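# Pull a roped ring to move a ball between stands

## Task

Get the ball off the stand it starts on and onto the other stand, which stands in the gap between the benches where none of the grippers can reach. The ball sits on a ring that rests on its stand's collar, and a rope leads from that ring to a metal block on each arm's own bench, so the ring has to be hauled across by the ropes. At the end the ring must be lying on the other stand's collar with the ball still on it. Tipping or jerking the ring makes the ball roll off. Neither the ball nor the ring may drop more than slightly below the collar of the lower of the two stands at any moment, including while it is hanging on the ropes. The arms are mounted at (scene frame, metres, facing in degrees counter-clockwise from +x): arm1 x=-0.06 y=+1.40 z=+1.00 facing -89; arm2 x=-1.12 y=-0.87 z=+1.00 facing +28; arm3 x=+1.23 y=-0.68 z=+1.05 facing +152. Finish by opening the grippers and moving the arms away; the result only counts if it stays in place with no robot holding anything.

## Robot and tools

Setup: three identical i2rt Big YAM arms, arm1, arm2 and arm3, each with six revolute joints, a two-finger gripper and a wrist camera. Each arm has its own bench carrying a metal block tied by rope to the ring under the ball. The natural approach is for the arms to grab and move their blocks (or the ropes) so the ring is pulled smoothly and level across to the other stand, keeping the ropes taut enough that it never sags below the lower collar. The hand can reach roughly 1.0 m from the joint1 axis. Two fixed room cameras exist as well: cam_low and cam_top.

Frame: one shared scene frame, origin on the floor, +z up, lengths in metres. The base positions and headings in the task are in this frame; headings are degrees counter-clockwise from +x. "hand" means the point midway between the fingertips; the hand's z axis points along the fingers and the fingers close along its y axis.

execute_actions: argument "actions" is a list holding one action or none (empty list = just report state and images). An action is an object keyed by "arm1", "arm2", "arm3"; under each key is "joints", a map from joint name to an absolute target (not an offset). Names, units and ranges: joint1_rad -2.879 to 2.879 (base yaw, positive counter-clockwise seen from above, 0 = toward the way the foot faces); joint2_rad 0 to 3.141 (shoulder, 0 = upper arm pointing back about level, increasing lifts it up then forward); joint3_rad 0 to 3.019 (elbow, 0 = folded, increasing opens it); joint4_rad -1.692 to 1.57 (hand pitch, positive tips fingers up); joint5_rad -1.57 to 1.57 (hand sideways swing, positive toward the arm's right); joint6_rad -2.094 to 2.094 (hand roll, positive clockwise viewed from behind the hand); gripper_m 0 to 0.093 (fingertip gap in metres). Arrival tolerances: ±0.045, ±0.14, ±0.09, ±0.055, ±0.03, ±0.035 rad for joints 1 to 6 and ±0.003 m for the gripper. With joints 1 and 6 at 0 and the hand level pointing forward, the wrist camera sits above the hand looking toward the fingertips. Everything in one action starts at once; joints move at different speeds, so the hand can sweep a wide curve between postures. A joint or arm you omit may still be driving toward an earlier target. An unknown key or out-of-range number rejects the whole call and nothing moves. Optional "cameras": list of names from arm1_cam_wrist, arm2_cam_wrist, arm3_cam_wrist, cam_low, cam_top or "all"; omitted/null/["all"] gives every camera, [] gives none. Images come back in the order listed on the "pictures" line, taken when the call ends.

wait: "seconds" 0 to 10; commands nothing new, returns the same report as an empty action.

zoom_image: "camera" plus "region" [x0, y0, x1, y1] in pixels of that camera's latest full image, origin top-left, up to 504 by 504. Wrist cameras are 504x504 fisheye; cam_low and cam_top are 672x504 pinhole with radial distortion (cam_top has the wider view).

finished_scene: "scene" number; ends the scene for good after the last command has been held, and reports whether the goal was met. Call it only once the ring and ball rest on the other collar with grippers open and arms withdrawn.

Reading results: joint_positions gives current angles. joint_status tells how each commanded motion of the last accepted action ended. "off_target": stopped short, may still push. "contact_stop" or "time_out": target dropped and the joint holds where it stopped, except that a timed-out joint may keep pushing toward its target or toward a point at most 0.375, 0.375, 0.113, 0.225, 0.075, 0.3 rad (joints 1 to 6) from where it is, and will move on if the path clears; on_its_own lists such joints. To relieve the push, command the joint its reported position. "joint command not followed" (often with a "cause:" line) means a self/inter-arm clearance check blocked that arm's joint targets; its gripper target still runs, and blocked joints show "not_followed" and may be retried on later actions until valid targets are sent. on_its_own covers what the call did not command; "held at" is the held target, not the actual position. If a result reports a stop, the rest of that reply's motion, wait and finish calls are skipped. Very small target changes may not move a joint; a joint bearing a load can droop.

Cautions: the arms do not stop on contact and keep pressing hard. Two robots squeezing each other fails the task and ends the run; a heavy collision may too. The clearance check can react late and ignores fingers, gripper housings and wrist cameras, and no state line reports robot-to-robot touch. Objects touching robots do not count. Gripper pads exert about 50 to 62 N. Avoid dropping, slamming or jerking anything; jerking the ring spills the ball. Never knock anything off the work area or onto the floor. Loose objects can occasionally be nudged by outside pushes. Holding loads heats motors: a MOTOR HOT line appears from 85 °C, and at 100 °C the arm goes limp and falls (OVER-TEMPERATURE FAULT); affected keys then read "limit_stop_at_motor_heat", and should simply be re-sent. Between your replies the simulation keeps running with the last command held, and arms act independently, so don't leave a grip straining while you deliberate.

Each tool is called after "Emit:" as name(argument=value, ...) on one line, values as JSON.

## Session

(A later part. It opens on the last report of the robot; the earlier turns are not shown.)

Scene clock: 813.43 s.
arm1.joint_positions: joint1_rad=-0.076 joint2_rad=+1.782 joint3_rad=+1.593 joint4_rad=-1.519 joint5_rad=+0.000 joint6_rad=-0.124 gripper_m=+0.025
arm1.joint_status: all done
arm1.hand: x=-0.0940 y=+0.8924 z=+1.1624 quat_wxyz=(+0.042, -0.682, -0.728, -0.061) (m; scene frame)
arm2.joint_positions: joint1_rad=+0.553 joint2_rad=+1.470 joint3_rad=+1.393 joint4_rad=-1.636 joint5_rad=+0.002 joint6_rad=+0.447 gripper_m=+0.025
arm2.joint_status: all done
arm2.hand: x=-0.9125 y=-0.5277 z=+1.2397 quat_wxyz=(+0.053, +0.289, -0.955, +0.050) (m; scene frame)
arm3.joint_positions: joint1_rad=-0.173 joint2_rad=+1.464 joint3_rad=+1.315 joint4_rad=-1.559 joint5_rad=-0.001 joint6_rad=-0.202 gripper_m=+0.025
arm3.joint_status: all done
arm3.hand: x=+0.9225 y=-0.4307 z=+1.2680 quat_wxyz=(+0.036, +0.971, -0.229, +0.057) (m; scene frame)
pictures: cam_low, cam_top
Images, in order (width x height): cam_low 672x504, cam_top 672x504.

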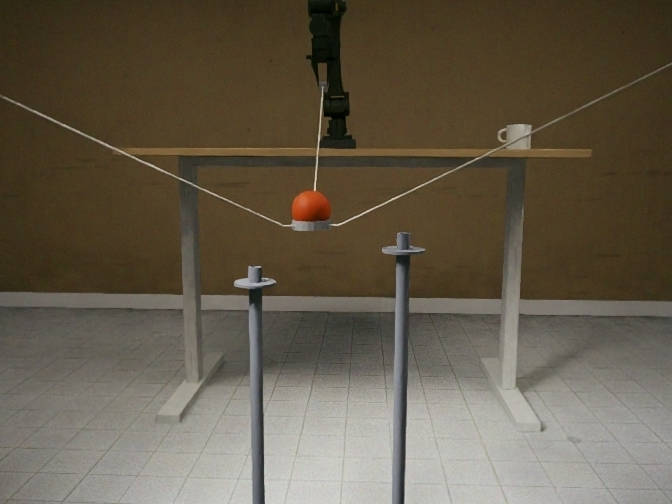

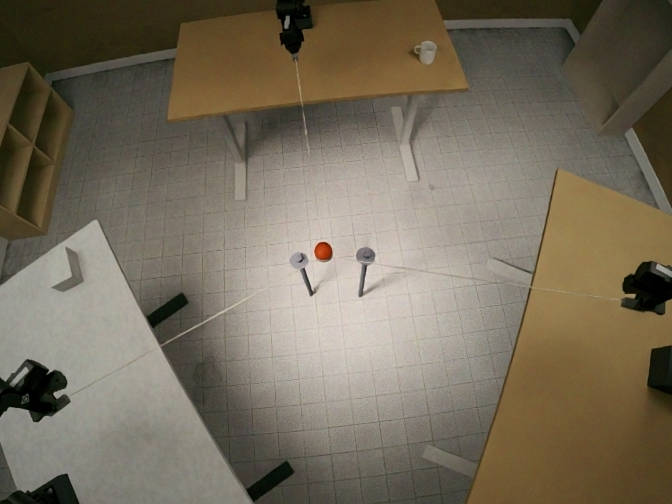

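Emit:
execute_actions(actions=[{"arm1": {"joints": {"joint1_rad": -0.218, "joint3_rad": 1.533, "joint4_rad": -1.424, "joint6_rad": -0.293}}, "arm2": {"joints": {"joint1_rad": 0.666, "joint2_rad": 1.4, "joint3_rad": 1.269, "joint4_rad": -1.585, "joint6_rad": 0.551}}, "arm3": {"joints": {"joint1_rad": -0.135, "joint2_rad": 1.585, "joint3_rad": 1.46, "joint4_rad": -1.516, "joint6_rad": -0.185}}}], cameras=["cam_low"])

Scene clock: 882.50 s.
arm1.joint_positions: joint1_rad=-0.227 joint2_rad=+1.783 joint3_rad=+1.528 joint4_rad=-1.423 joint5_rad=-0.001 joint6_rad=-0.283 gripper_m=+0.025
arm1.joint_status: all done
arm1.hand: x=-0.1696 y=+0.9008 z=+1.1357 quat_wxyz=(+0.025, -0.680, -0.731, -0.055) (m; scene frame)
arm2.joint_positions: joint1_rad=+0.665 joint2_rad=+1.411 joint3_rad=+1.278 joint4_rad=-1.578 joint5_rad=+0.003 joint6_rad=+0.544 gripper_m=+0.025
arm2.joint_status: all done
arm2.hand: x=-0.9621 y=-0.5295 z=+1.2194 quat_wxyz=(+0.047, +0.296, -0.952, +0.055) (m; scene frame)
arm3.joint_positions: joint1_rad=-0.141 joint2_rad=+1.606 joint3_rad=+1.422 joint4_rad=-1.509 joint5_rad=-0.001 joint6_rad=-0.194 gripper_m=+0.025
arm3.joint_status: all done
arm3.hand: x=+0.8699 y=-0.4080 z=+1.2474 quat_wxyz=(+0.031, +0.974, -0.218, +0.050) (m; scene frame)
pictures: cam_low
Images, in order (width x height): cam_low 672x504.

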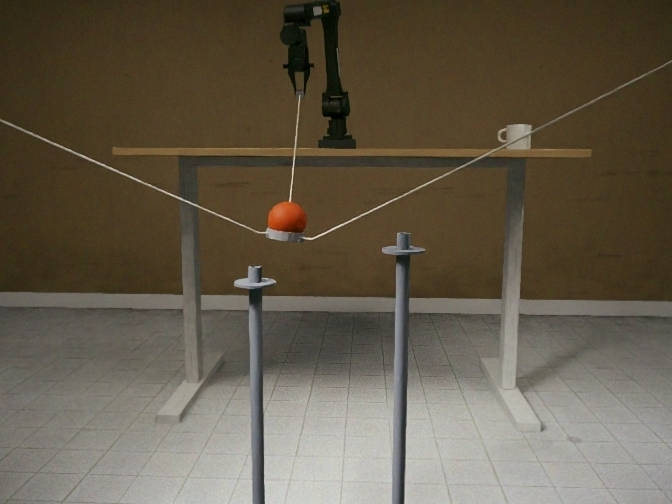

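Emit:
wait(seconds=4)

Emit:
zoom_image(camera="cam_low", region=[215, 190, 325, 300])

Emit:
zoom_image(camera="cam_top", region=[275, 225, 340, 290])

Scene clock: 892.30 s.
arm1.joint_positions: joint1_rad=-0.227 joint2_rad=+1.783 joint3_rad=+1.528 joint4_rad=-1.423 joint5_rad=-0.001 joint6_rad=-0.284 gripper_m=+0.025
arm1.joint_status: all done
arm1.hand: x=-0.1696 y=+0.9008 z=+1.1357 quat_wxyz=(+0.025, -0.679, -0.731, -0.055) (m; scene frame)
arm2.joint_positions: joint1_rad=+0.665 joint2_rad=+1.411 joint3_rad=+1.278 joint4_rad=-1.578 joint5_rad=+0.003 joint6_rad=+0.544 gripper_m=+0.025
arm2.joint_status: all done
arm2.hand: x=-0.9621 y=-0.5295 z=+1.2194 quat_wxyz=(+0.047, +0.296, -0.952, +0.055) (m; scene frame)
arm3.joint_positions: joint1_rad=-0.141 joint2_rad=+1.606 joint3_rad=+1.422 joint4_rad=-1.509 joint5_rad=-0.001 joint6_rad=-0.194 gripper_m=+0.025
arm3.joint_status: all done
arm3.hand: x=+0.8699 y=-0.4080 z=+1.2474 quat_wxyz=(+0.031, +0.974, -0.218, +0.050) (m; scene frame)
wait: 4.00 s; at rest from the start
pictures: arm1_cam_wrist, arm2_cam_wrist, arm3_cam_wrist, cam_low, cam_top
Images, in order (width x height): arm1_cam_wrist 504x504, arm2_cam_wrist 504x504, arm3_cam_wrist 504x504, cam_low 672x504, cam_top 672x504.

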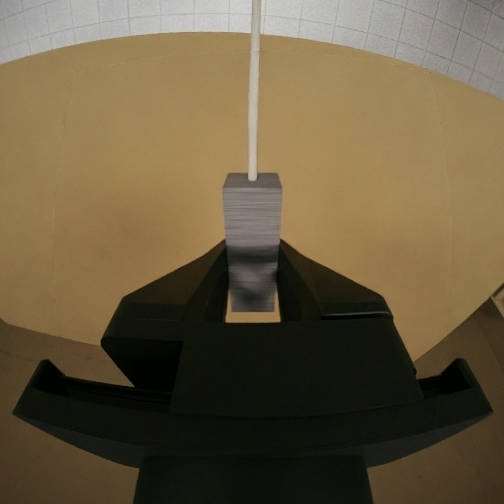

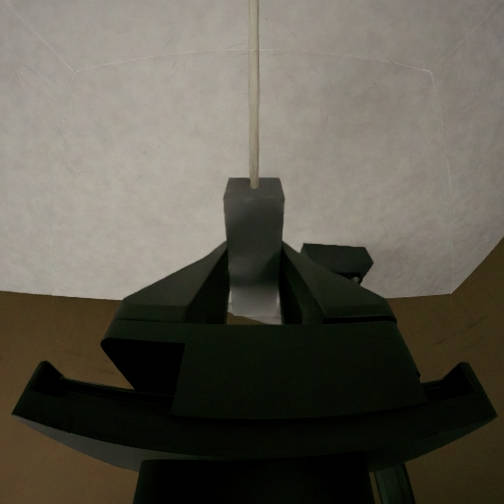

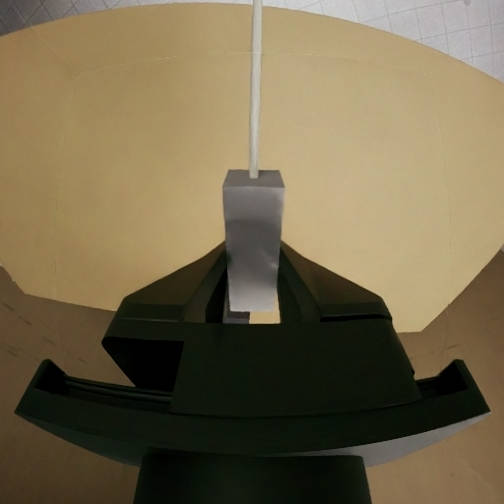

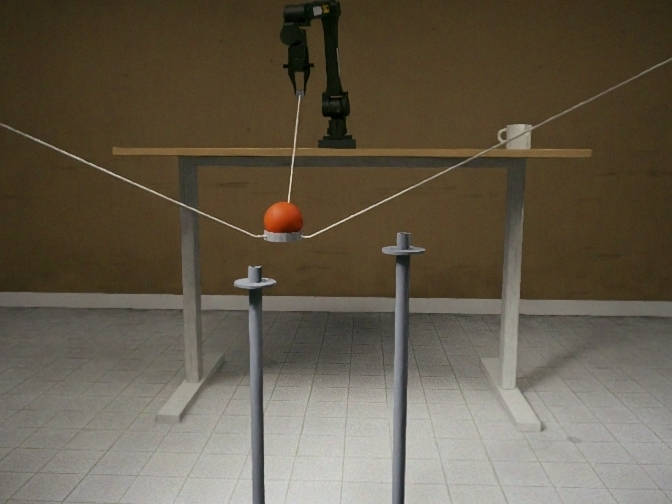

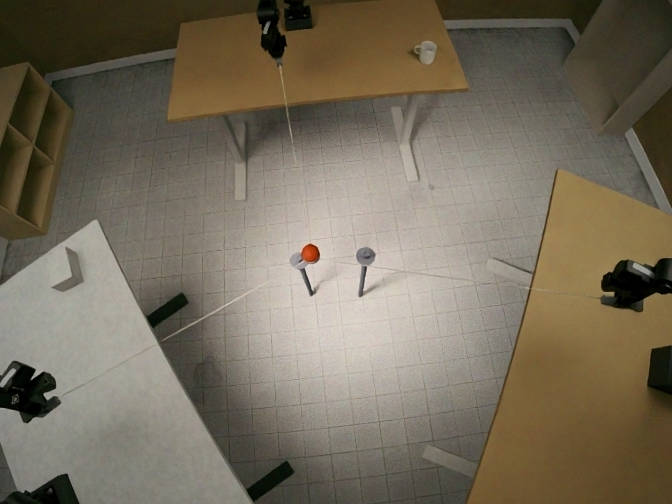

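Region (215, 190, 325, 300) of cam_low's 672x504 image, scaled by 4.582, with more detail than that image has.

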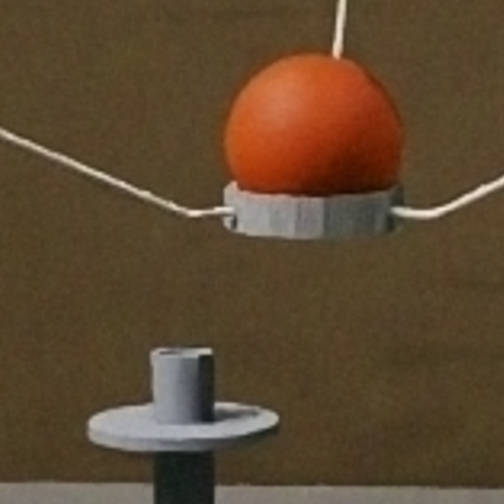

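Region (275, 225, 340, 290) of cam_top's 672x504 image, scaled by 7.754, with more detail than that image has.

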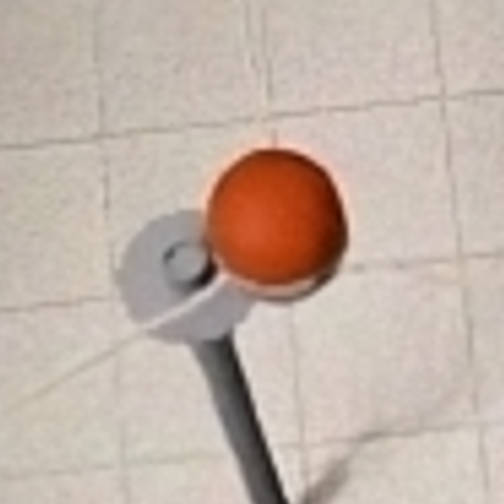

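Emit:
execute_actions(actions=[{"arm1": {"joints": {"joint1_rad": -0.369, "joint3_rad": 1.431, "joint4_rad": -1.254, "joint6_rad": -0.459}}, "arm2": {"joints": {"joint1_rad": 0.806, "joint2_rad": 1.357, "joint3_rad": 1.163, "joint4_rad": -1.506, "joint6_rad": 0.68}}, "arm3": {"joints": {"joint1_rad": -0.092, "joint2_rad": 1.729, "joint3_rad": 1.584, "joint4_rad": -1.467, "joint6_rad": -0.147}}}], cameras=["cam_low"])

Emit:
wait(seconds=7)

Emit:
zoom_image(camera="cam_low", region=[200, 200, 310, 310])

Emit:
zoom_image(camera="cam_top", region=[265, 225, 330, 290])

Scene clock: 945.70 s.
arm1.joint_positions: joint1_rad=-0.375 joint2_rad=+1.785 joint3_rad=+1.425 joint4_rad=-1.255 joint5_rad=-0.002 joint6_rad=-0.449 gripper_m=+0.025
arm1.joint_status: all done
arm1.hand: x=-0.2431 y=+0.9188 z=+1.0952 quat_wxyz=(+0.005, -0.674, -0.738, -0.029) (m; scene frame)
arm2.joint_positions: joint1_rad=+0.804 joint2_rad=+1.370 joint3_rad=+1.171 joint4_rad=-1.501 joint5_rad=+0.004 joint6_rad=+0.673 gripper_m=+0.025
arm2.joint_status: all done
arm2.hand: x=-1.0153 y=-0.5280 z=+1.1945 quat_wxyz=(+0.036, +0.301, -0.951, +0.056) (m; scene frame)
arm3.joint_positions: joint1_rad=-0.095 joint2_rad=+1.749 joint3_rad=+1.544 joint4_rad=-1.459 joint5_rad=-0.001 joint6_rad=-0.156 gripper_m=+0.025
arm3.joint_status: all done
arm3.hand: x=+0.8094 y=-0.3929 z=+1.2237 quat_wxyz=(+0.024, +0.976, -0.214, +0.038) (m; scene frame)
pictures: cam_low
Images, in order (width x height): cam_low 672x504.

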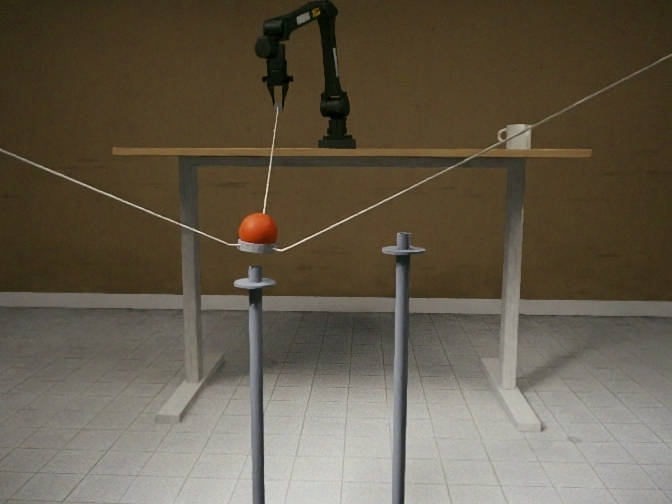

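Scene clock: 952.70 s.
arm1.joint_positions: joint1_rad=-0.375 joint2_rad=+1.785 joint3_rad=+1.425 joint4_rad=-1.255 joint5_rad=-0.002 joint6_rad=-0.450 gripper_m=+0.025
arm1.joint_status: all done
arm1.hand: x=-0.2431 y=+0.9188 z=+1.0952 quat_wxyz=(+0.005, -0.674, -0.738, -0.029) (m; scene frame)
arm2.joint_positions: joint1_rad=+0.804 joint2_rad=+1.370 joint3_rad=+1.171 joint4_rad=-1.501 joint5_rad=+0.004 joint6_rad=+0.673 gripper_m=+0.025
arm2.joint_status: all done
arm2.hand: x=-1.0153 y=-0.5280 z=+1.1945 quat_wxyz=(+0.036, +0.301, -0.951, +0.056) (m; scene frame)
arm3.joint_positions: joint1_rad=-0.095 joint2_rad=+1.749 joint3_rad=+1.544 joint4_rad=-1.459 joint5_rad=-0.001 joint6_rad=-0.156 gripper_m=+0.025
arm3.joint_status: all done
arm3.hand: x=+0.8094 y=-0.3929 z=+1.2237 quat_wxyz=(+0.024, +0.976, -0.214, +0.038) (m; scene frame)
wait: 7.00 s; at rest by 0.27 s
pictures: arm1_cam_wrist, arm2_cam_wrist, arm3_cam_wrist, cam_low, cam_top
Images, in order (width x height): arm1_cam_wrist 504x504, arm2_cam_wrist 504x504, arm3_cam_wrist 504x504, cam_low 672x504, cam_top 672x504.

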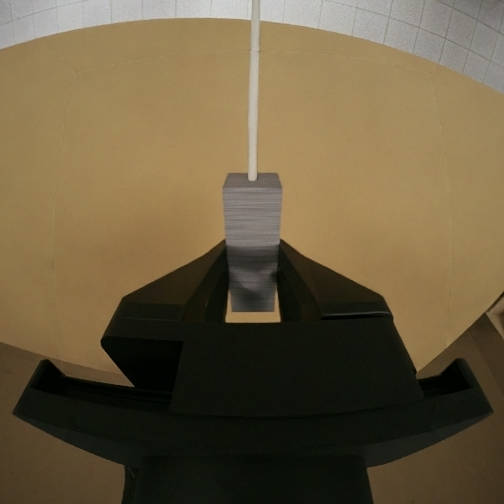

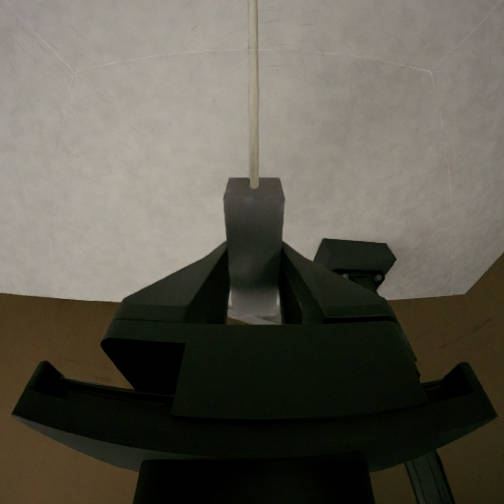

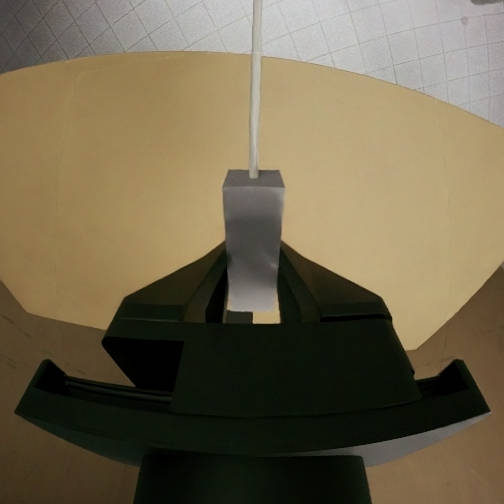

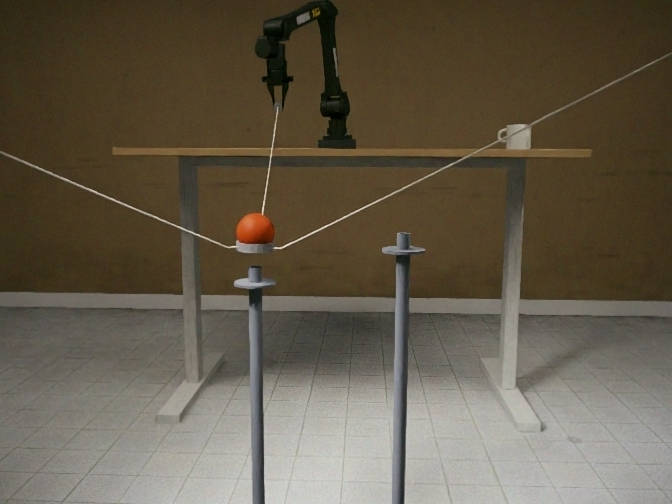

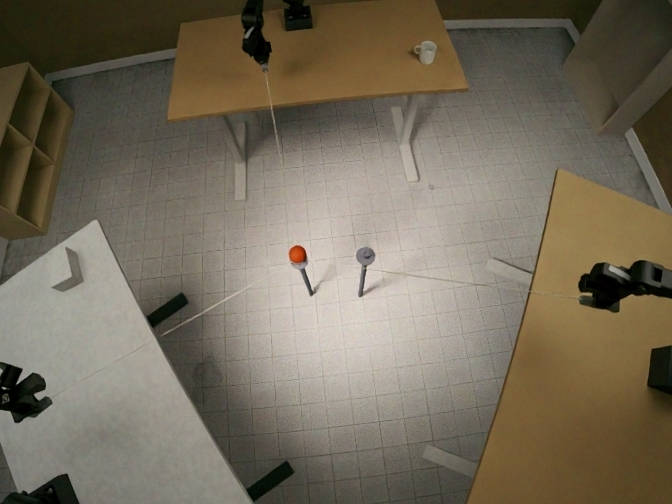

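Region (200, 200, 310, 310) of cam_low's 672x504 image, scaled by 4.582, with more detail than that image has.

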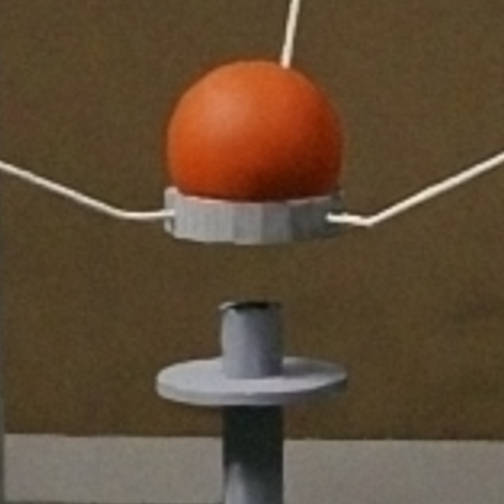

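Region (265, 225, 330, 290) of cam_top's 672x504 image, scaled by 7.754, with more detail than that image has.

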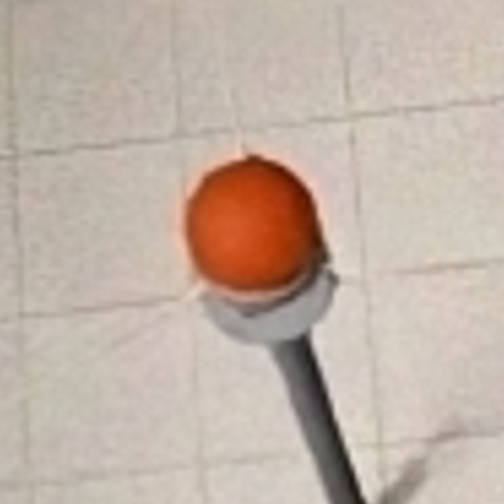

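Emit:
execute_actions(actions=[{"arm1": {"joints": {"joint4_rad": -1.21}}, "arm2": {"joints": {"joint4_rad": -1.454}}, "arm3": {"joints": {"joint4_rad": -1.406}}}], cameras=[])

Emit:
wait(seconds=4)

Emit:
zoom_image(camera="cam_low", region=[200, 200, 310, 310])

Emit:
zoom_image(camera="cam_top", region=[265, 225, 330, 290])

Scene clock: 974.00 s.
arm1.joint_positions: joint1_rad=-0.375 joint2_rad=+1.785 joint3_rad=+1.425 joint4_rad=-1.213 joint5_rad=-0.002 joint6_rad=-0.450 gripper_m=+0.025
arm1.joint_status: all done
arm1.hand: x=-0.2467 y=+0.9092 z=+1.0948 quat_wxyz=(-0.003, -0.674, -0.738, -0.010) (m; scene frame)
arm2.joint_positions: joint1_rad=+0.804 joint2_rad=+1.370 joint3_rad=+1.171 joint4_rad=-1.451 joint5_rad=+0.004 joint6_rad=+0.673 gripper_m=+0.025
arm2.joint_status: all done
arm2.hand: x=-1.0119 y=-0.5164 z=+1.1931 quat_wxyz=(+0.022, +0.302, -0.953, +0.035) (m; scene frame)
arm3.joint_positions: joint1_rad=-0.095 joint2_rad=+1.749 joint3_rad=+1.544 joint4_rad=-1.405 joint5_rad=-0.001 joint6_rad=-0.156 gripper_m=+0.025
arm3.joint_status: all done
arm3.hand: x=+0.7983 y=-0.3855 z=+1.2228 quat_wxyz=(+0.014, +0.976, -0.215, +0.013) (m; scene frame)
pictures: none
No camera images: the call's "cameras" was empty. Leave "cameras" out to get every camera's image.

Scene clock: 978.00 s.
arm1.joint_positions: joint1_rad=-0.375 joint2_rad=+1.785 joint3_rad=+1.425 joint4_rad=-1.213 joint5_rad=-0.002 joint6_rad=-0.450 gripper_m=+0.025
arm1.joint_status: all done
arm1.hand: x=-0.2467 y=+0.9092 z=+1.0948 quat_wxyz=(-0.003, -0.674, -0.738, -0.010) (m; scene frame)
arm2.joint_positions: joint1_rad=+0.804 joint2_rad=+1.370 joint3_rad=+1.171 joint4_rad=-1.451 joint5_rad=+0.004 joint6_rad=+0.673 gripper_m=+0.025
arm2.joint_status: all done
arm2.hand: x=-1.0119 y=-0.5164 z=+1.1931 quat_wxyz=(+0.022, +0.302, -0.953, +0.035) (m; scene frame)
arm3.joint_positions: joint1_rad=-0.095 joint2_rad=+1.749 joint3_rad=+1.544 joint4_rad=-1.405 joint5_rad=-0.001 joint6_rad=-0.156 gripper_m=+0.025
arm3.joint_status: all done
arm3.hand: x=+0.7983 y=-0.3855 z=+1.2228 quat_wxyz=(+0.014, +0.976, -0.215, +0.013) (m; scene frame)
wait: 4.00 s; at rest by 0.27 s
pictures: arm1_cam_wrist, arm2_cam_wrist, arm3_cam_wrist, cam_low, cam_top
Images, in order (width x height): arm1_cam_wrist 504x504, arm2_cam_wrist 504x504, arm3_cam_wrist 504x504, cam_low 672x504, cam_top 672x504.

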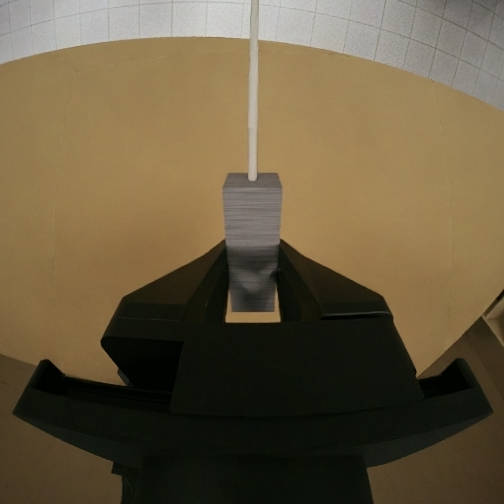

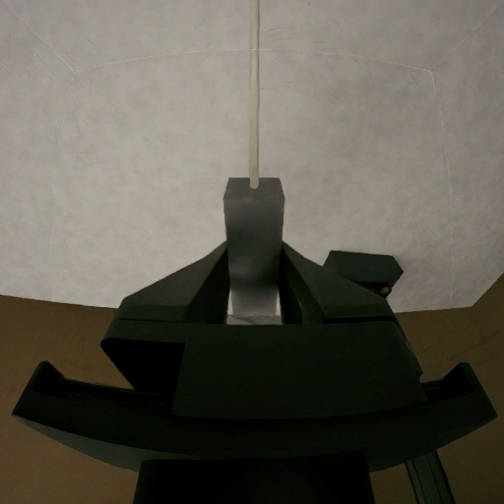

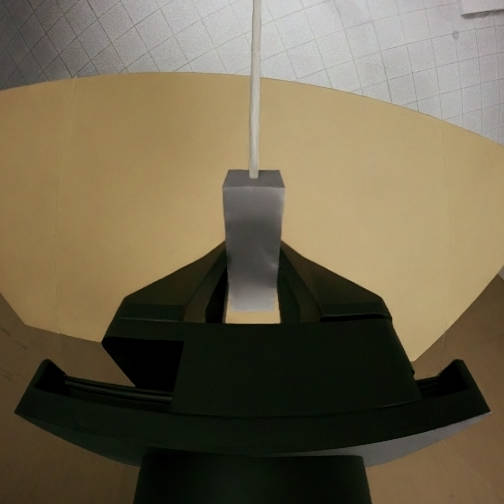

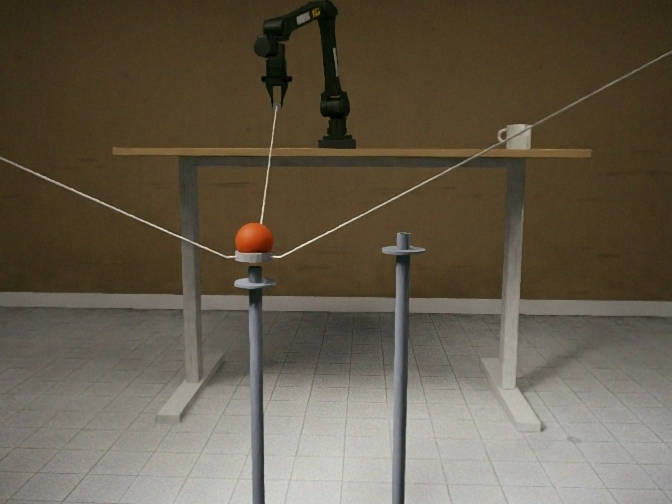

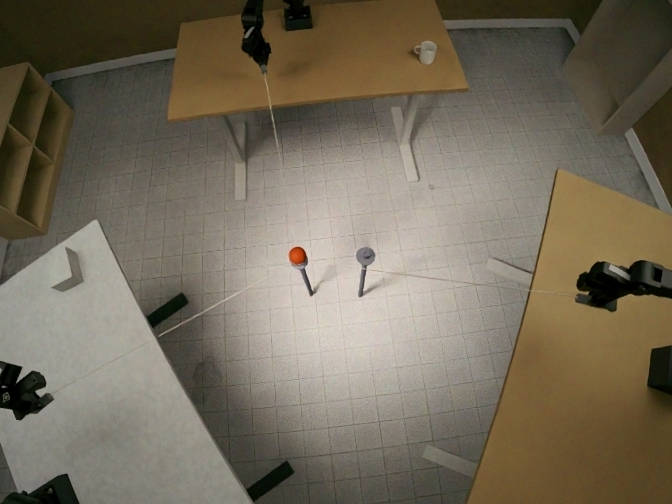

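Region (200, 200, 310, 310) of cam_low's 672x504 image, scaled by 4.582, with more detail than that image has.

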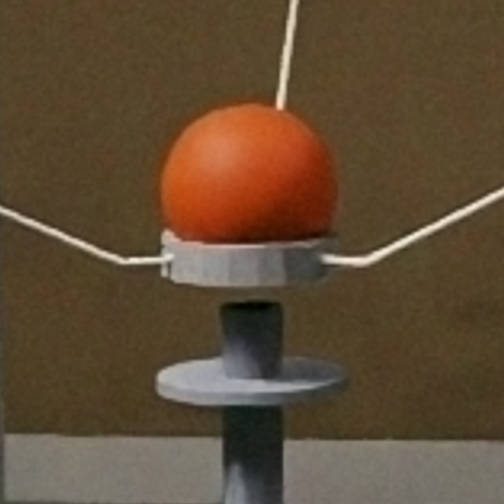

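Region (265, 225, 330, 290) of cam_top's 672x504 image, scaled by 7.754, with more detail than that image has.

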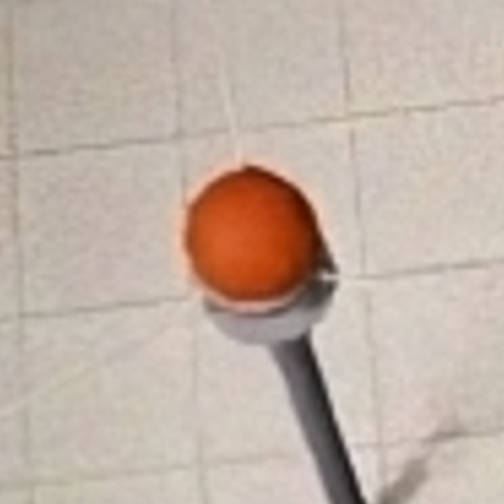

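Emit:
execute_actions(actions=[{"arm1": {"joints": {"joint4_rad": -1.161}}, "arm2": {"joints": {"joint4_rad": -1.39}}, "arm3": {"joints": {"joint4_rad": -1.36}}}], cameras=["cam_low", "cam_top"])

Emit:
zoom_image(camera="cam_low", region=[200, 200, 310, 310])

Emit:
zoom_image(camera="cam_top", region=[265, 225, 330, 290])

Scene clock: 993.60 s.
arm1.joint_positions: joint1_rad=-0.375 joint2_rad=+1.785 joint3_rad=+1.425 joint4_rad=-1.171 joint5_rad=-0.002 joint6_rad=-0.450 gripper_m=+0.025
arm1.joint_status: all done
arm1.hand: x=-0.2503 y=+0.8994 z=+1.0948 quat_wxyz=(-0.011, -0.674, -0.738, +0.010) (m; scene frame)
arm2.joint_positions: joint1_rad=+0.804 joint2_rad=+1.370 joint3_rad=+1.171 joint4_rad=-1.393 joint5_rad=+0.004 joint6_rad=+0.673 gripper_m=+0.025
arm2.joint_status: all done
arm2.hand: x=-1.0079 y=-0.5027 z=+1.1924 quat_wxyz=(+0.006, +0.302, -0.953, +0.011) (m; scene frame)
arm3.joint_positions: joint1_rad=-0.095 joint2_rad=+1.749 joint3_rad=+1.544 joint4_rad=-1.365 joint5_rad=-0.001 joint6_rad=-0.156 gripper_m=+0.025
arm3.joint_status: all done
arm3.hand: x=+0.7901 y=-0.3800 z=+1.2227 quat_wxyz=(+0.007, +0.977, -0.215, -0.006) (m; scene frame)
pictures: cam_low, cam_top
Images, in order (width x height): cam_low 672x504, cam_top 672x504.

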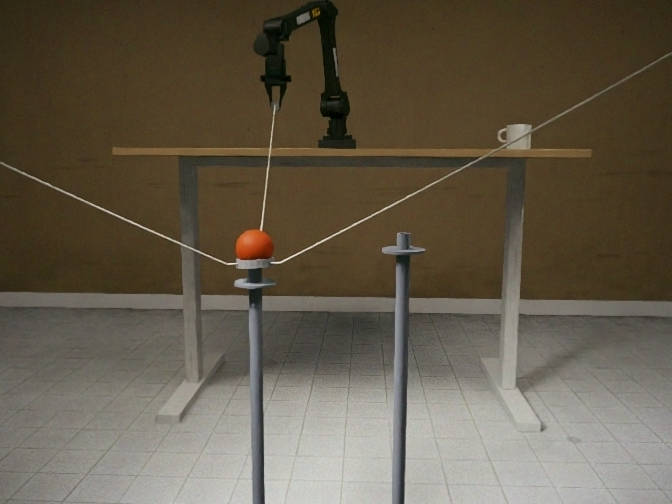

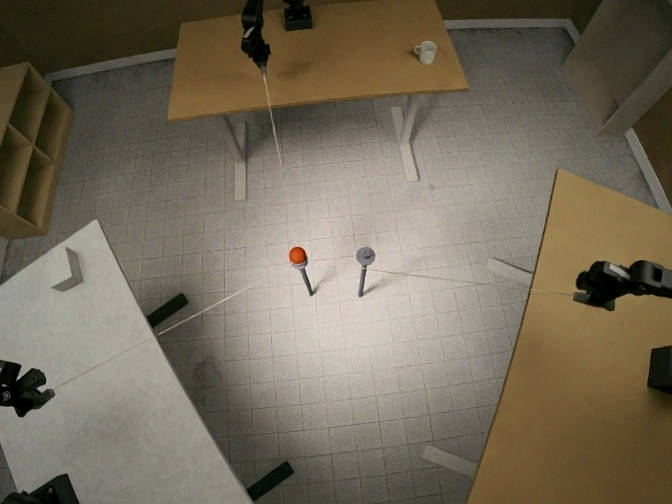

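Region (200, 200, 310, 310) of cam_low's 672x504 image, scaled by 4.582, with more detail than that image has.

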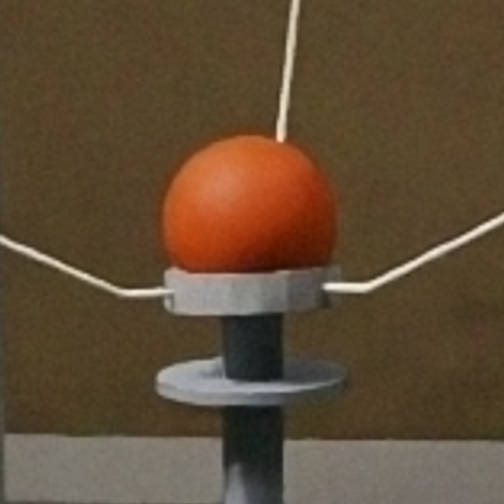

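Region (265, 225, 330, 290) of cam_top's 672x504 image, scaled by 7.754, with more detail than that image has.

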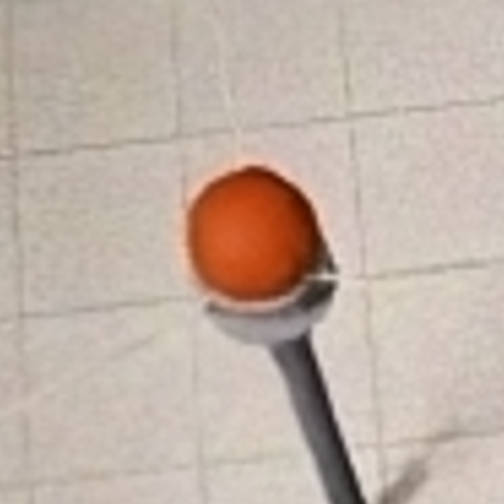

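Emit:
execute_actions(actions=[], cameras=["cam_low", "cam_top"])

Emit:
zoom_image(camera="cam_low", region=[200, 200, 310, 310])

Emit:
zoom_image(camera="cam_top", region=[265, 225, 330, 290])

Emit:
zoom_image(camera="cam_top", region=[335, 222, 400, 287])

Scene clock: 1005.37 s.
arm1.joint_positions: joint1_rad=-0.375 joint2_rad=+1.785 joint3_rad=+1.425 joint4_rad=-1.171 joint5_rad=-0.002 joint6_rad=-0.450 gripper_m=+0.025
arm1.joint_status: all done
arm1.hand: x=-0.2503 y=+0.8994 z=+1.0948 quat_wxyz=(-0.011, -0.674, -0.738, +0.010) (m; scene frame)
arm2.joint_positions: joint1_rad=+0.804 joint2_rad=+1.370 joint3_rad=+1.171 joint4_rad=-1.393 joint5_rad=+0.004 joint6_rad=+0.673 gripper_m=+0.025
arm2.joint_status: all done
arm2.hand: x=-1.0079 y=-0.5027 z=+1.1924 quat_wxyz=(+0.006, +0.302, -0.953, +0.011) (m; scene frame)
arm3.joint_positions: joint1_rad=-0.095 joint2_rad=+1.749 joint3_rad=+1.544 joint4_rad=-1.365 joint5_rad=-0.001 joint6_rad=-0.156 gripper_m=+0.025
arm3.joint_status: all done
arm3.hand: x=+0.7901 y=-0.3800 z=+1.2227 quat_wxyz=(+0.007, +0.977, -0.215, -0.006) (m; scene frame)
pictures: cam_low, cam_top
Images, in order (width x height): cam_low 672x504, cam_top 672x504.

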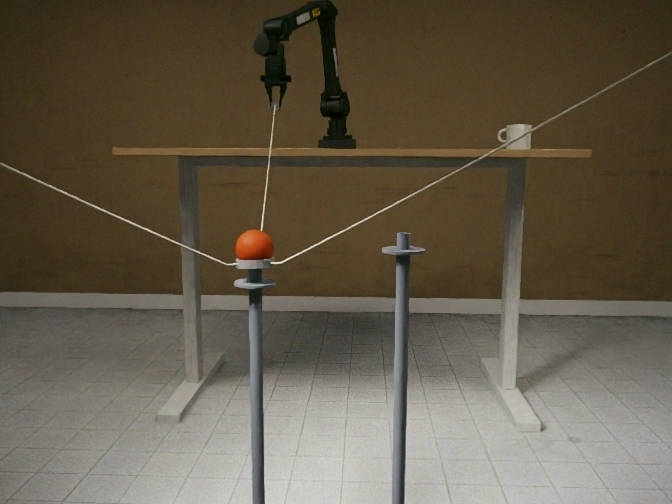

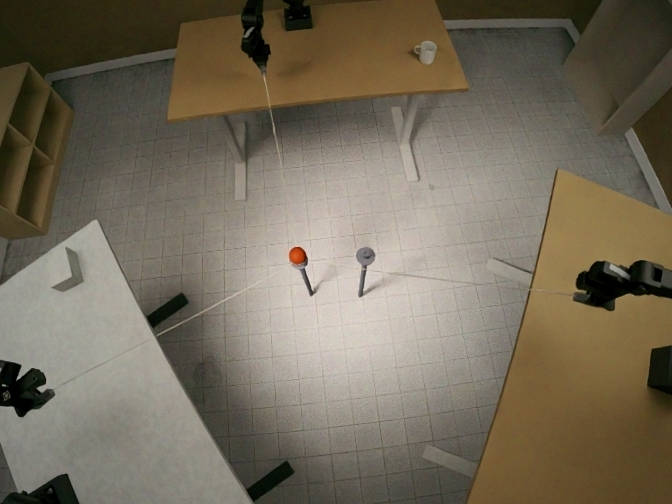

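Region (200, 200, 310, 310) of cam_low's 672x504 image, scaled by 4.582, with more detail than that image has.

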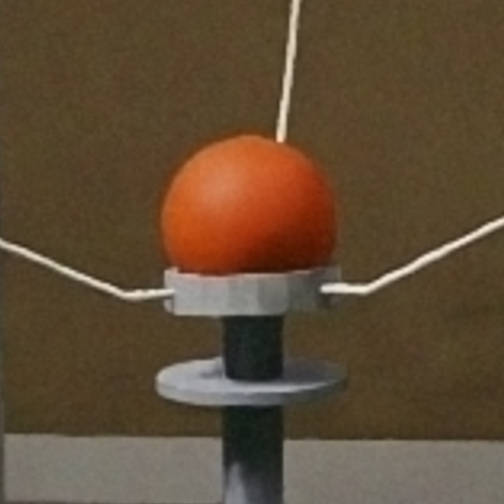

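Region (265, 225, 330, 290) of cam_top's 672x504 image, scaled by 7.754, with more detail than that image has.

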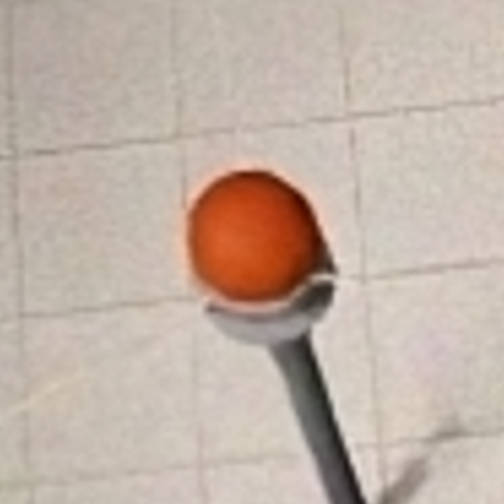

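Region (335, 222, 400, 287) of cam_top's 672x504 image, scaled by 7.754, with more detail than that image has.

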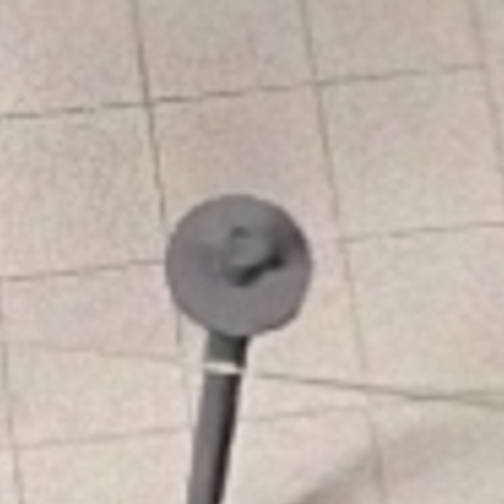

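Emit:
execute_actions(actions=[{"arm1": {"joints": {"joint4_rad": -1.028}}, "arm2": {"joints": {"joint4_rad": -1.242}}, "arm3": {"joints": {"joint4_rad": -1.241}}}], cameras=["cam_low", "cam_top"])

Emit:
zoom_image(camera="cam_low", region=[200, 200, 310, 310])

Emit:
zoom_image(camera="cam_top", region=[265, 225, 330, 290])

Scene clock: 1021.43 s.
arm1.joint_positions: joint1_rad=-0.375 joint2_rad=+1.785 joint3_rad=+1.425 joint4_rad=-1.047 joint5_rad=-0.002 joint6_rad=-0.450 gripper_m=+0.025
arm1.joint_status: all done
arm1.hand: x=-0.2610 y=+0.8711 z=+1.0975 quat_wxyz=(-0.034, -0.673, -0.736, +0.067) (m; scene frame)
arm2.joint_positions: joint1_rad=+0.804 joint2_rad=+1.370 joint3_rad=+1.171 joint4_rad=-1.252 joint5_rad=+0.004 joint6_rad=+0.674 gripper_m=+0.025
arm2.joint_status: all done
arm2.hand: x=-0.9982 y=-0.4696 z=+1.1939 quat_wxyz=(-0.033, +0.301, -0.952, -0.047) (m; scene frame)
arm3.joint_positions: joint1_rad=-0.095 joint2_rad=+1.749 joint3_rad=+1.544 joint4_rad=-1.253 joint5_rad=-0.001 joint6_rad=-0.156 gripper_m=+0.025
arm3.joint_status: all done
arm3.hand: x=+0.7674 y=-0.3648 z=+1.2244 quat_wxyz=(-0.014, +0.975, -0.215, -0.058) (m; scene frame)
pictures: cam_low, cam_top
Images, in order (width x height): cam_low 672x504, cam_top 672x504.

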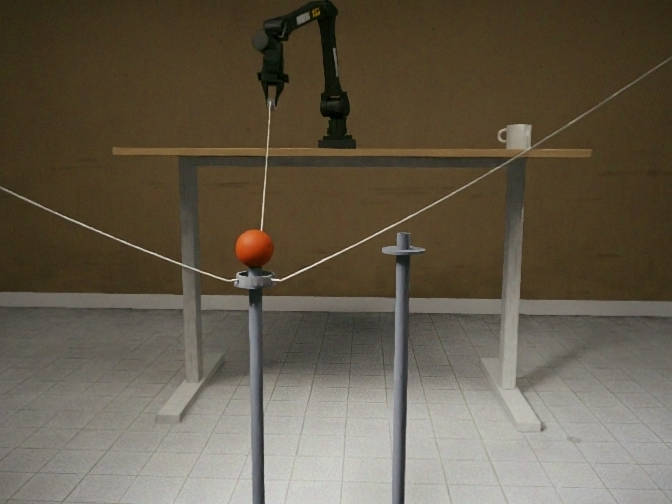

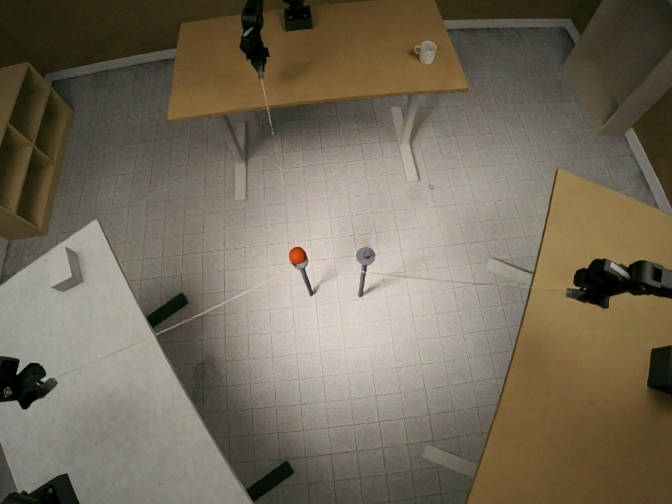

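Region (200, 200, 310, 310) of cam_low's 672x504 image, scaled by 4.582, with more detail than that image has.

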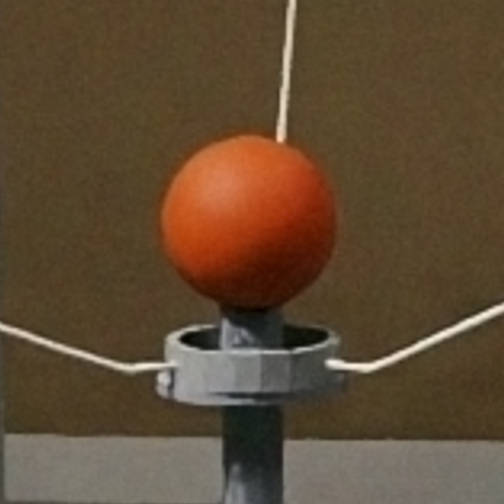

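Region (265, 225, 330, 290) of cam_top's 672x504 image, scaled by 7.754, with more detail than that image has.

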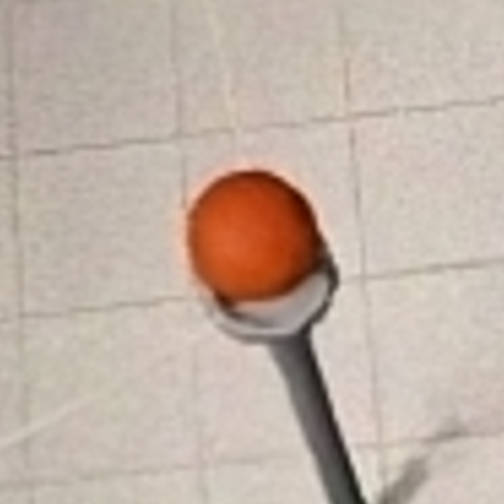

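Emit:
execute_actions(actions=[{"arm1": {"joints": {"joint2_rad": 1.99, "joint4_rad": -0.945}}, "arm2": {"joints": {"joint2_rad": 1.757, "joint3_rad": 1.025, "joint4_rad": -0.825}}, "arm3": {"joints": {"joint2_rad": 2.036, "joint3_rad": 1.318, "joint4_rad": -0.815}}}])

Scene clock: 1108.17 s.
arm1.joint_positions: joint1_rad=-0.375 joint2_rad=+2.021 joint3_rad=+1.419 joint4_rad=-0.957 joint5_rad=-0.001 joint6_rad=-0.451 gripper_m=+0.025
arm1.joint_status: all done
arm1.hand: x=-0.2590 y=+0.8730 z=+0.9683 quat_wxyz=(-0.005, -0.674, -0.739, -0.003) (m; scene frame)
arm2.joint_positions: joint1_rad=+0.804 joint2_rad=+1.765 joint3_rad=+1.023 joint4_rad=-0.833 joint5_rad=+0.004 joint6_rad=+0.674 gripper_m=+0.025
arm2.joint_status: all done
arm2.hand: x=-0.9916 y=-0.4457 z=+0.9834 quat_wxyz=(+0.001, +0.301, -0.954, +0.004) (m; scene frame)
arm3.joint_positions: joint1_rad=-0.095 joint2_rad=+2.070 joint3_rad=+1.297 joint4_rad=-0.826 joint5_rad=+0.001 joint6_rad=-0.155 gripper_m=+0.025
arm3.joint_status: all done
arm3.hand: x=+0.7875 y=-0.3824 z=+0.9735 quat_wxyz=(+0.011, +0.976, -0.215, +0.008) (m; scene frame)
pictures: arm1_cam_wrist, arm2_cam_wrist, arm3_cam_wrist, cam_low, cam_top
Images, in order (width x height): arm1_cam_wrist 504x504, arm2_cam_wrist 504x504, arm3_cam_wrist 504x504, cam_low 672x504, cam_top 672x504.

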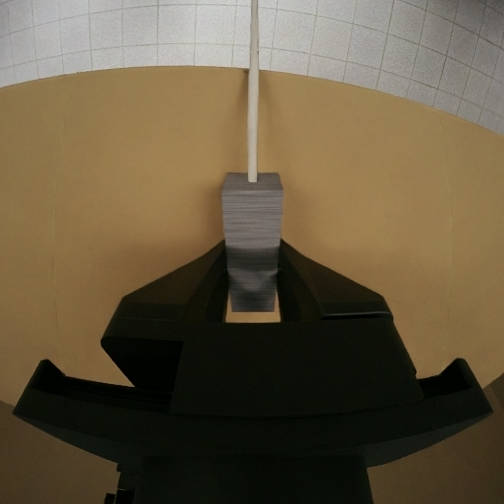

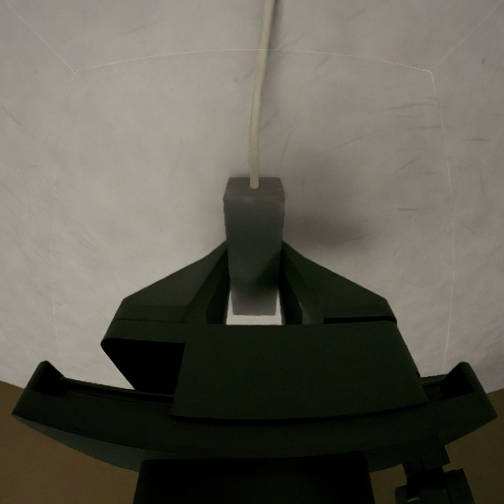

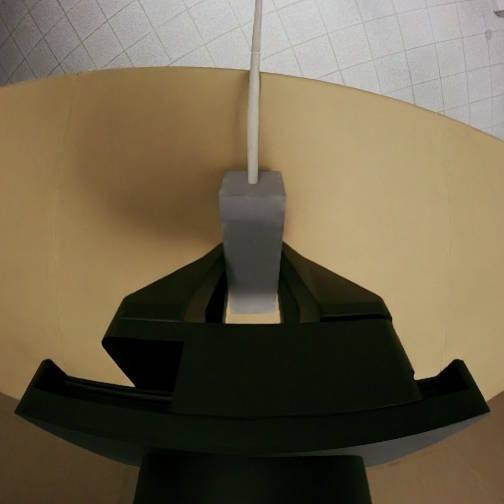

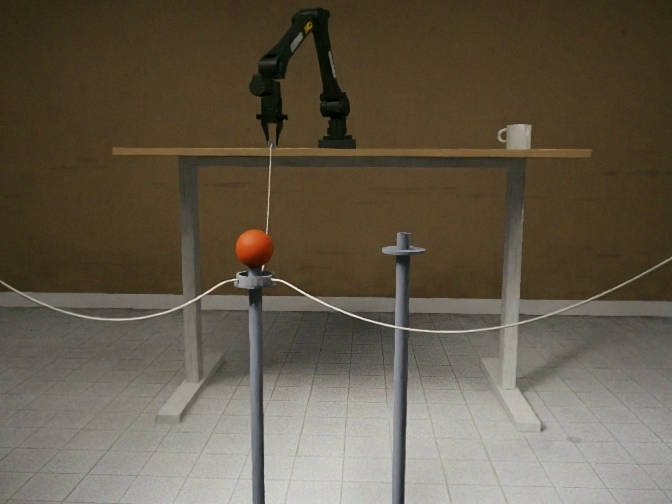

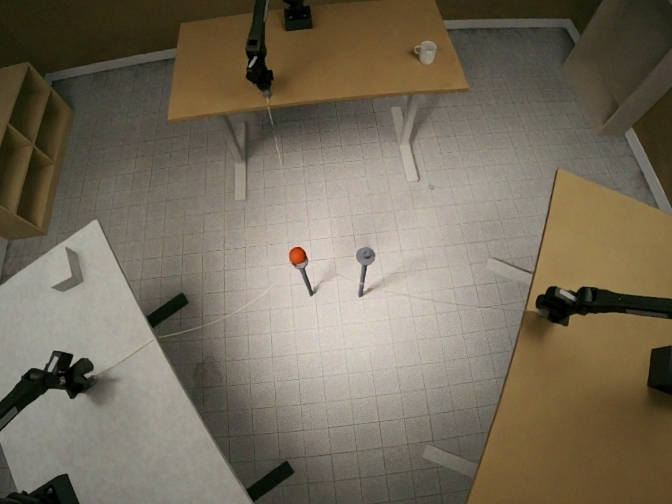

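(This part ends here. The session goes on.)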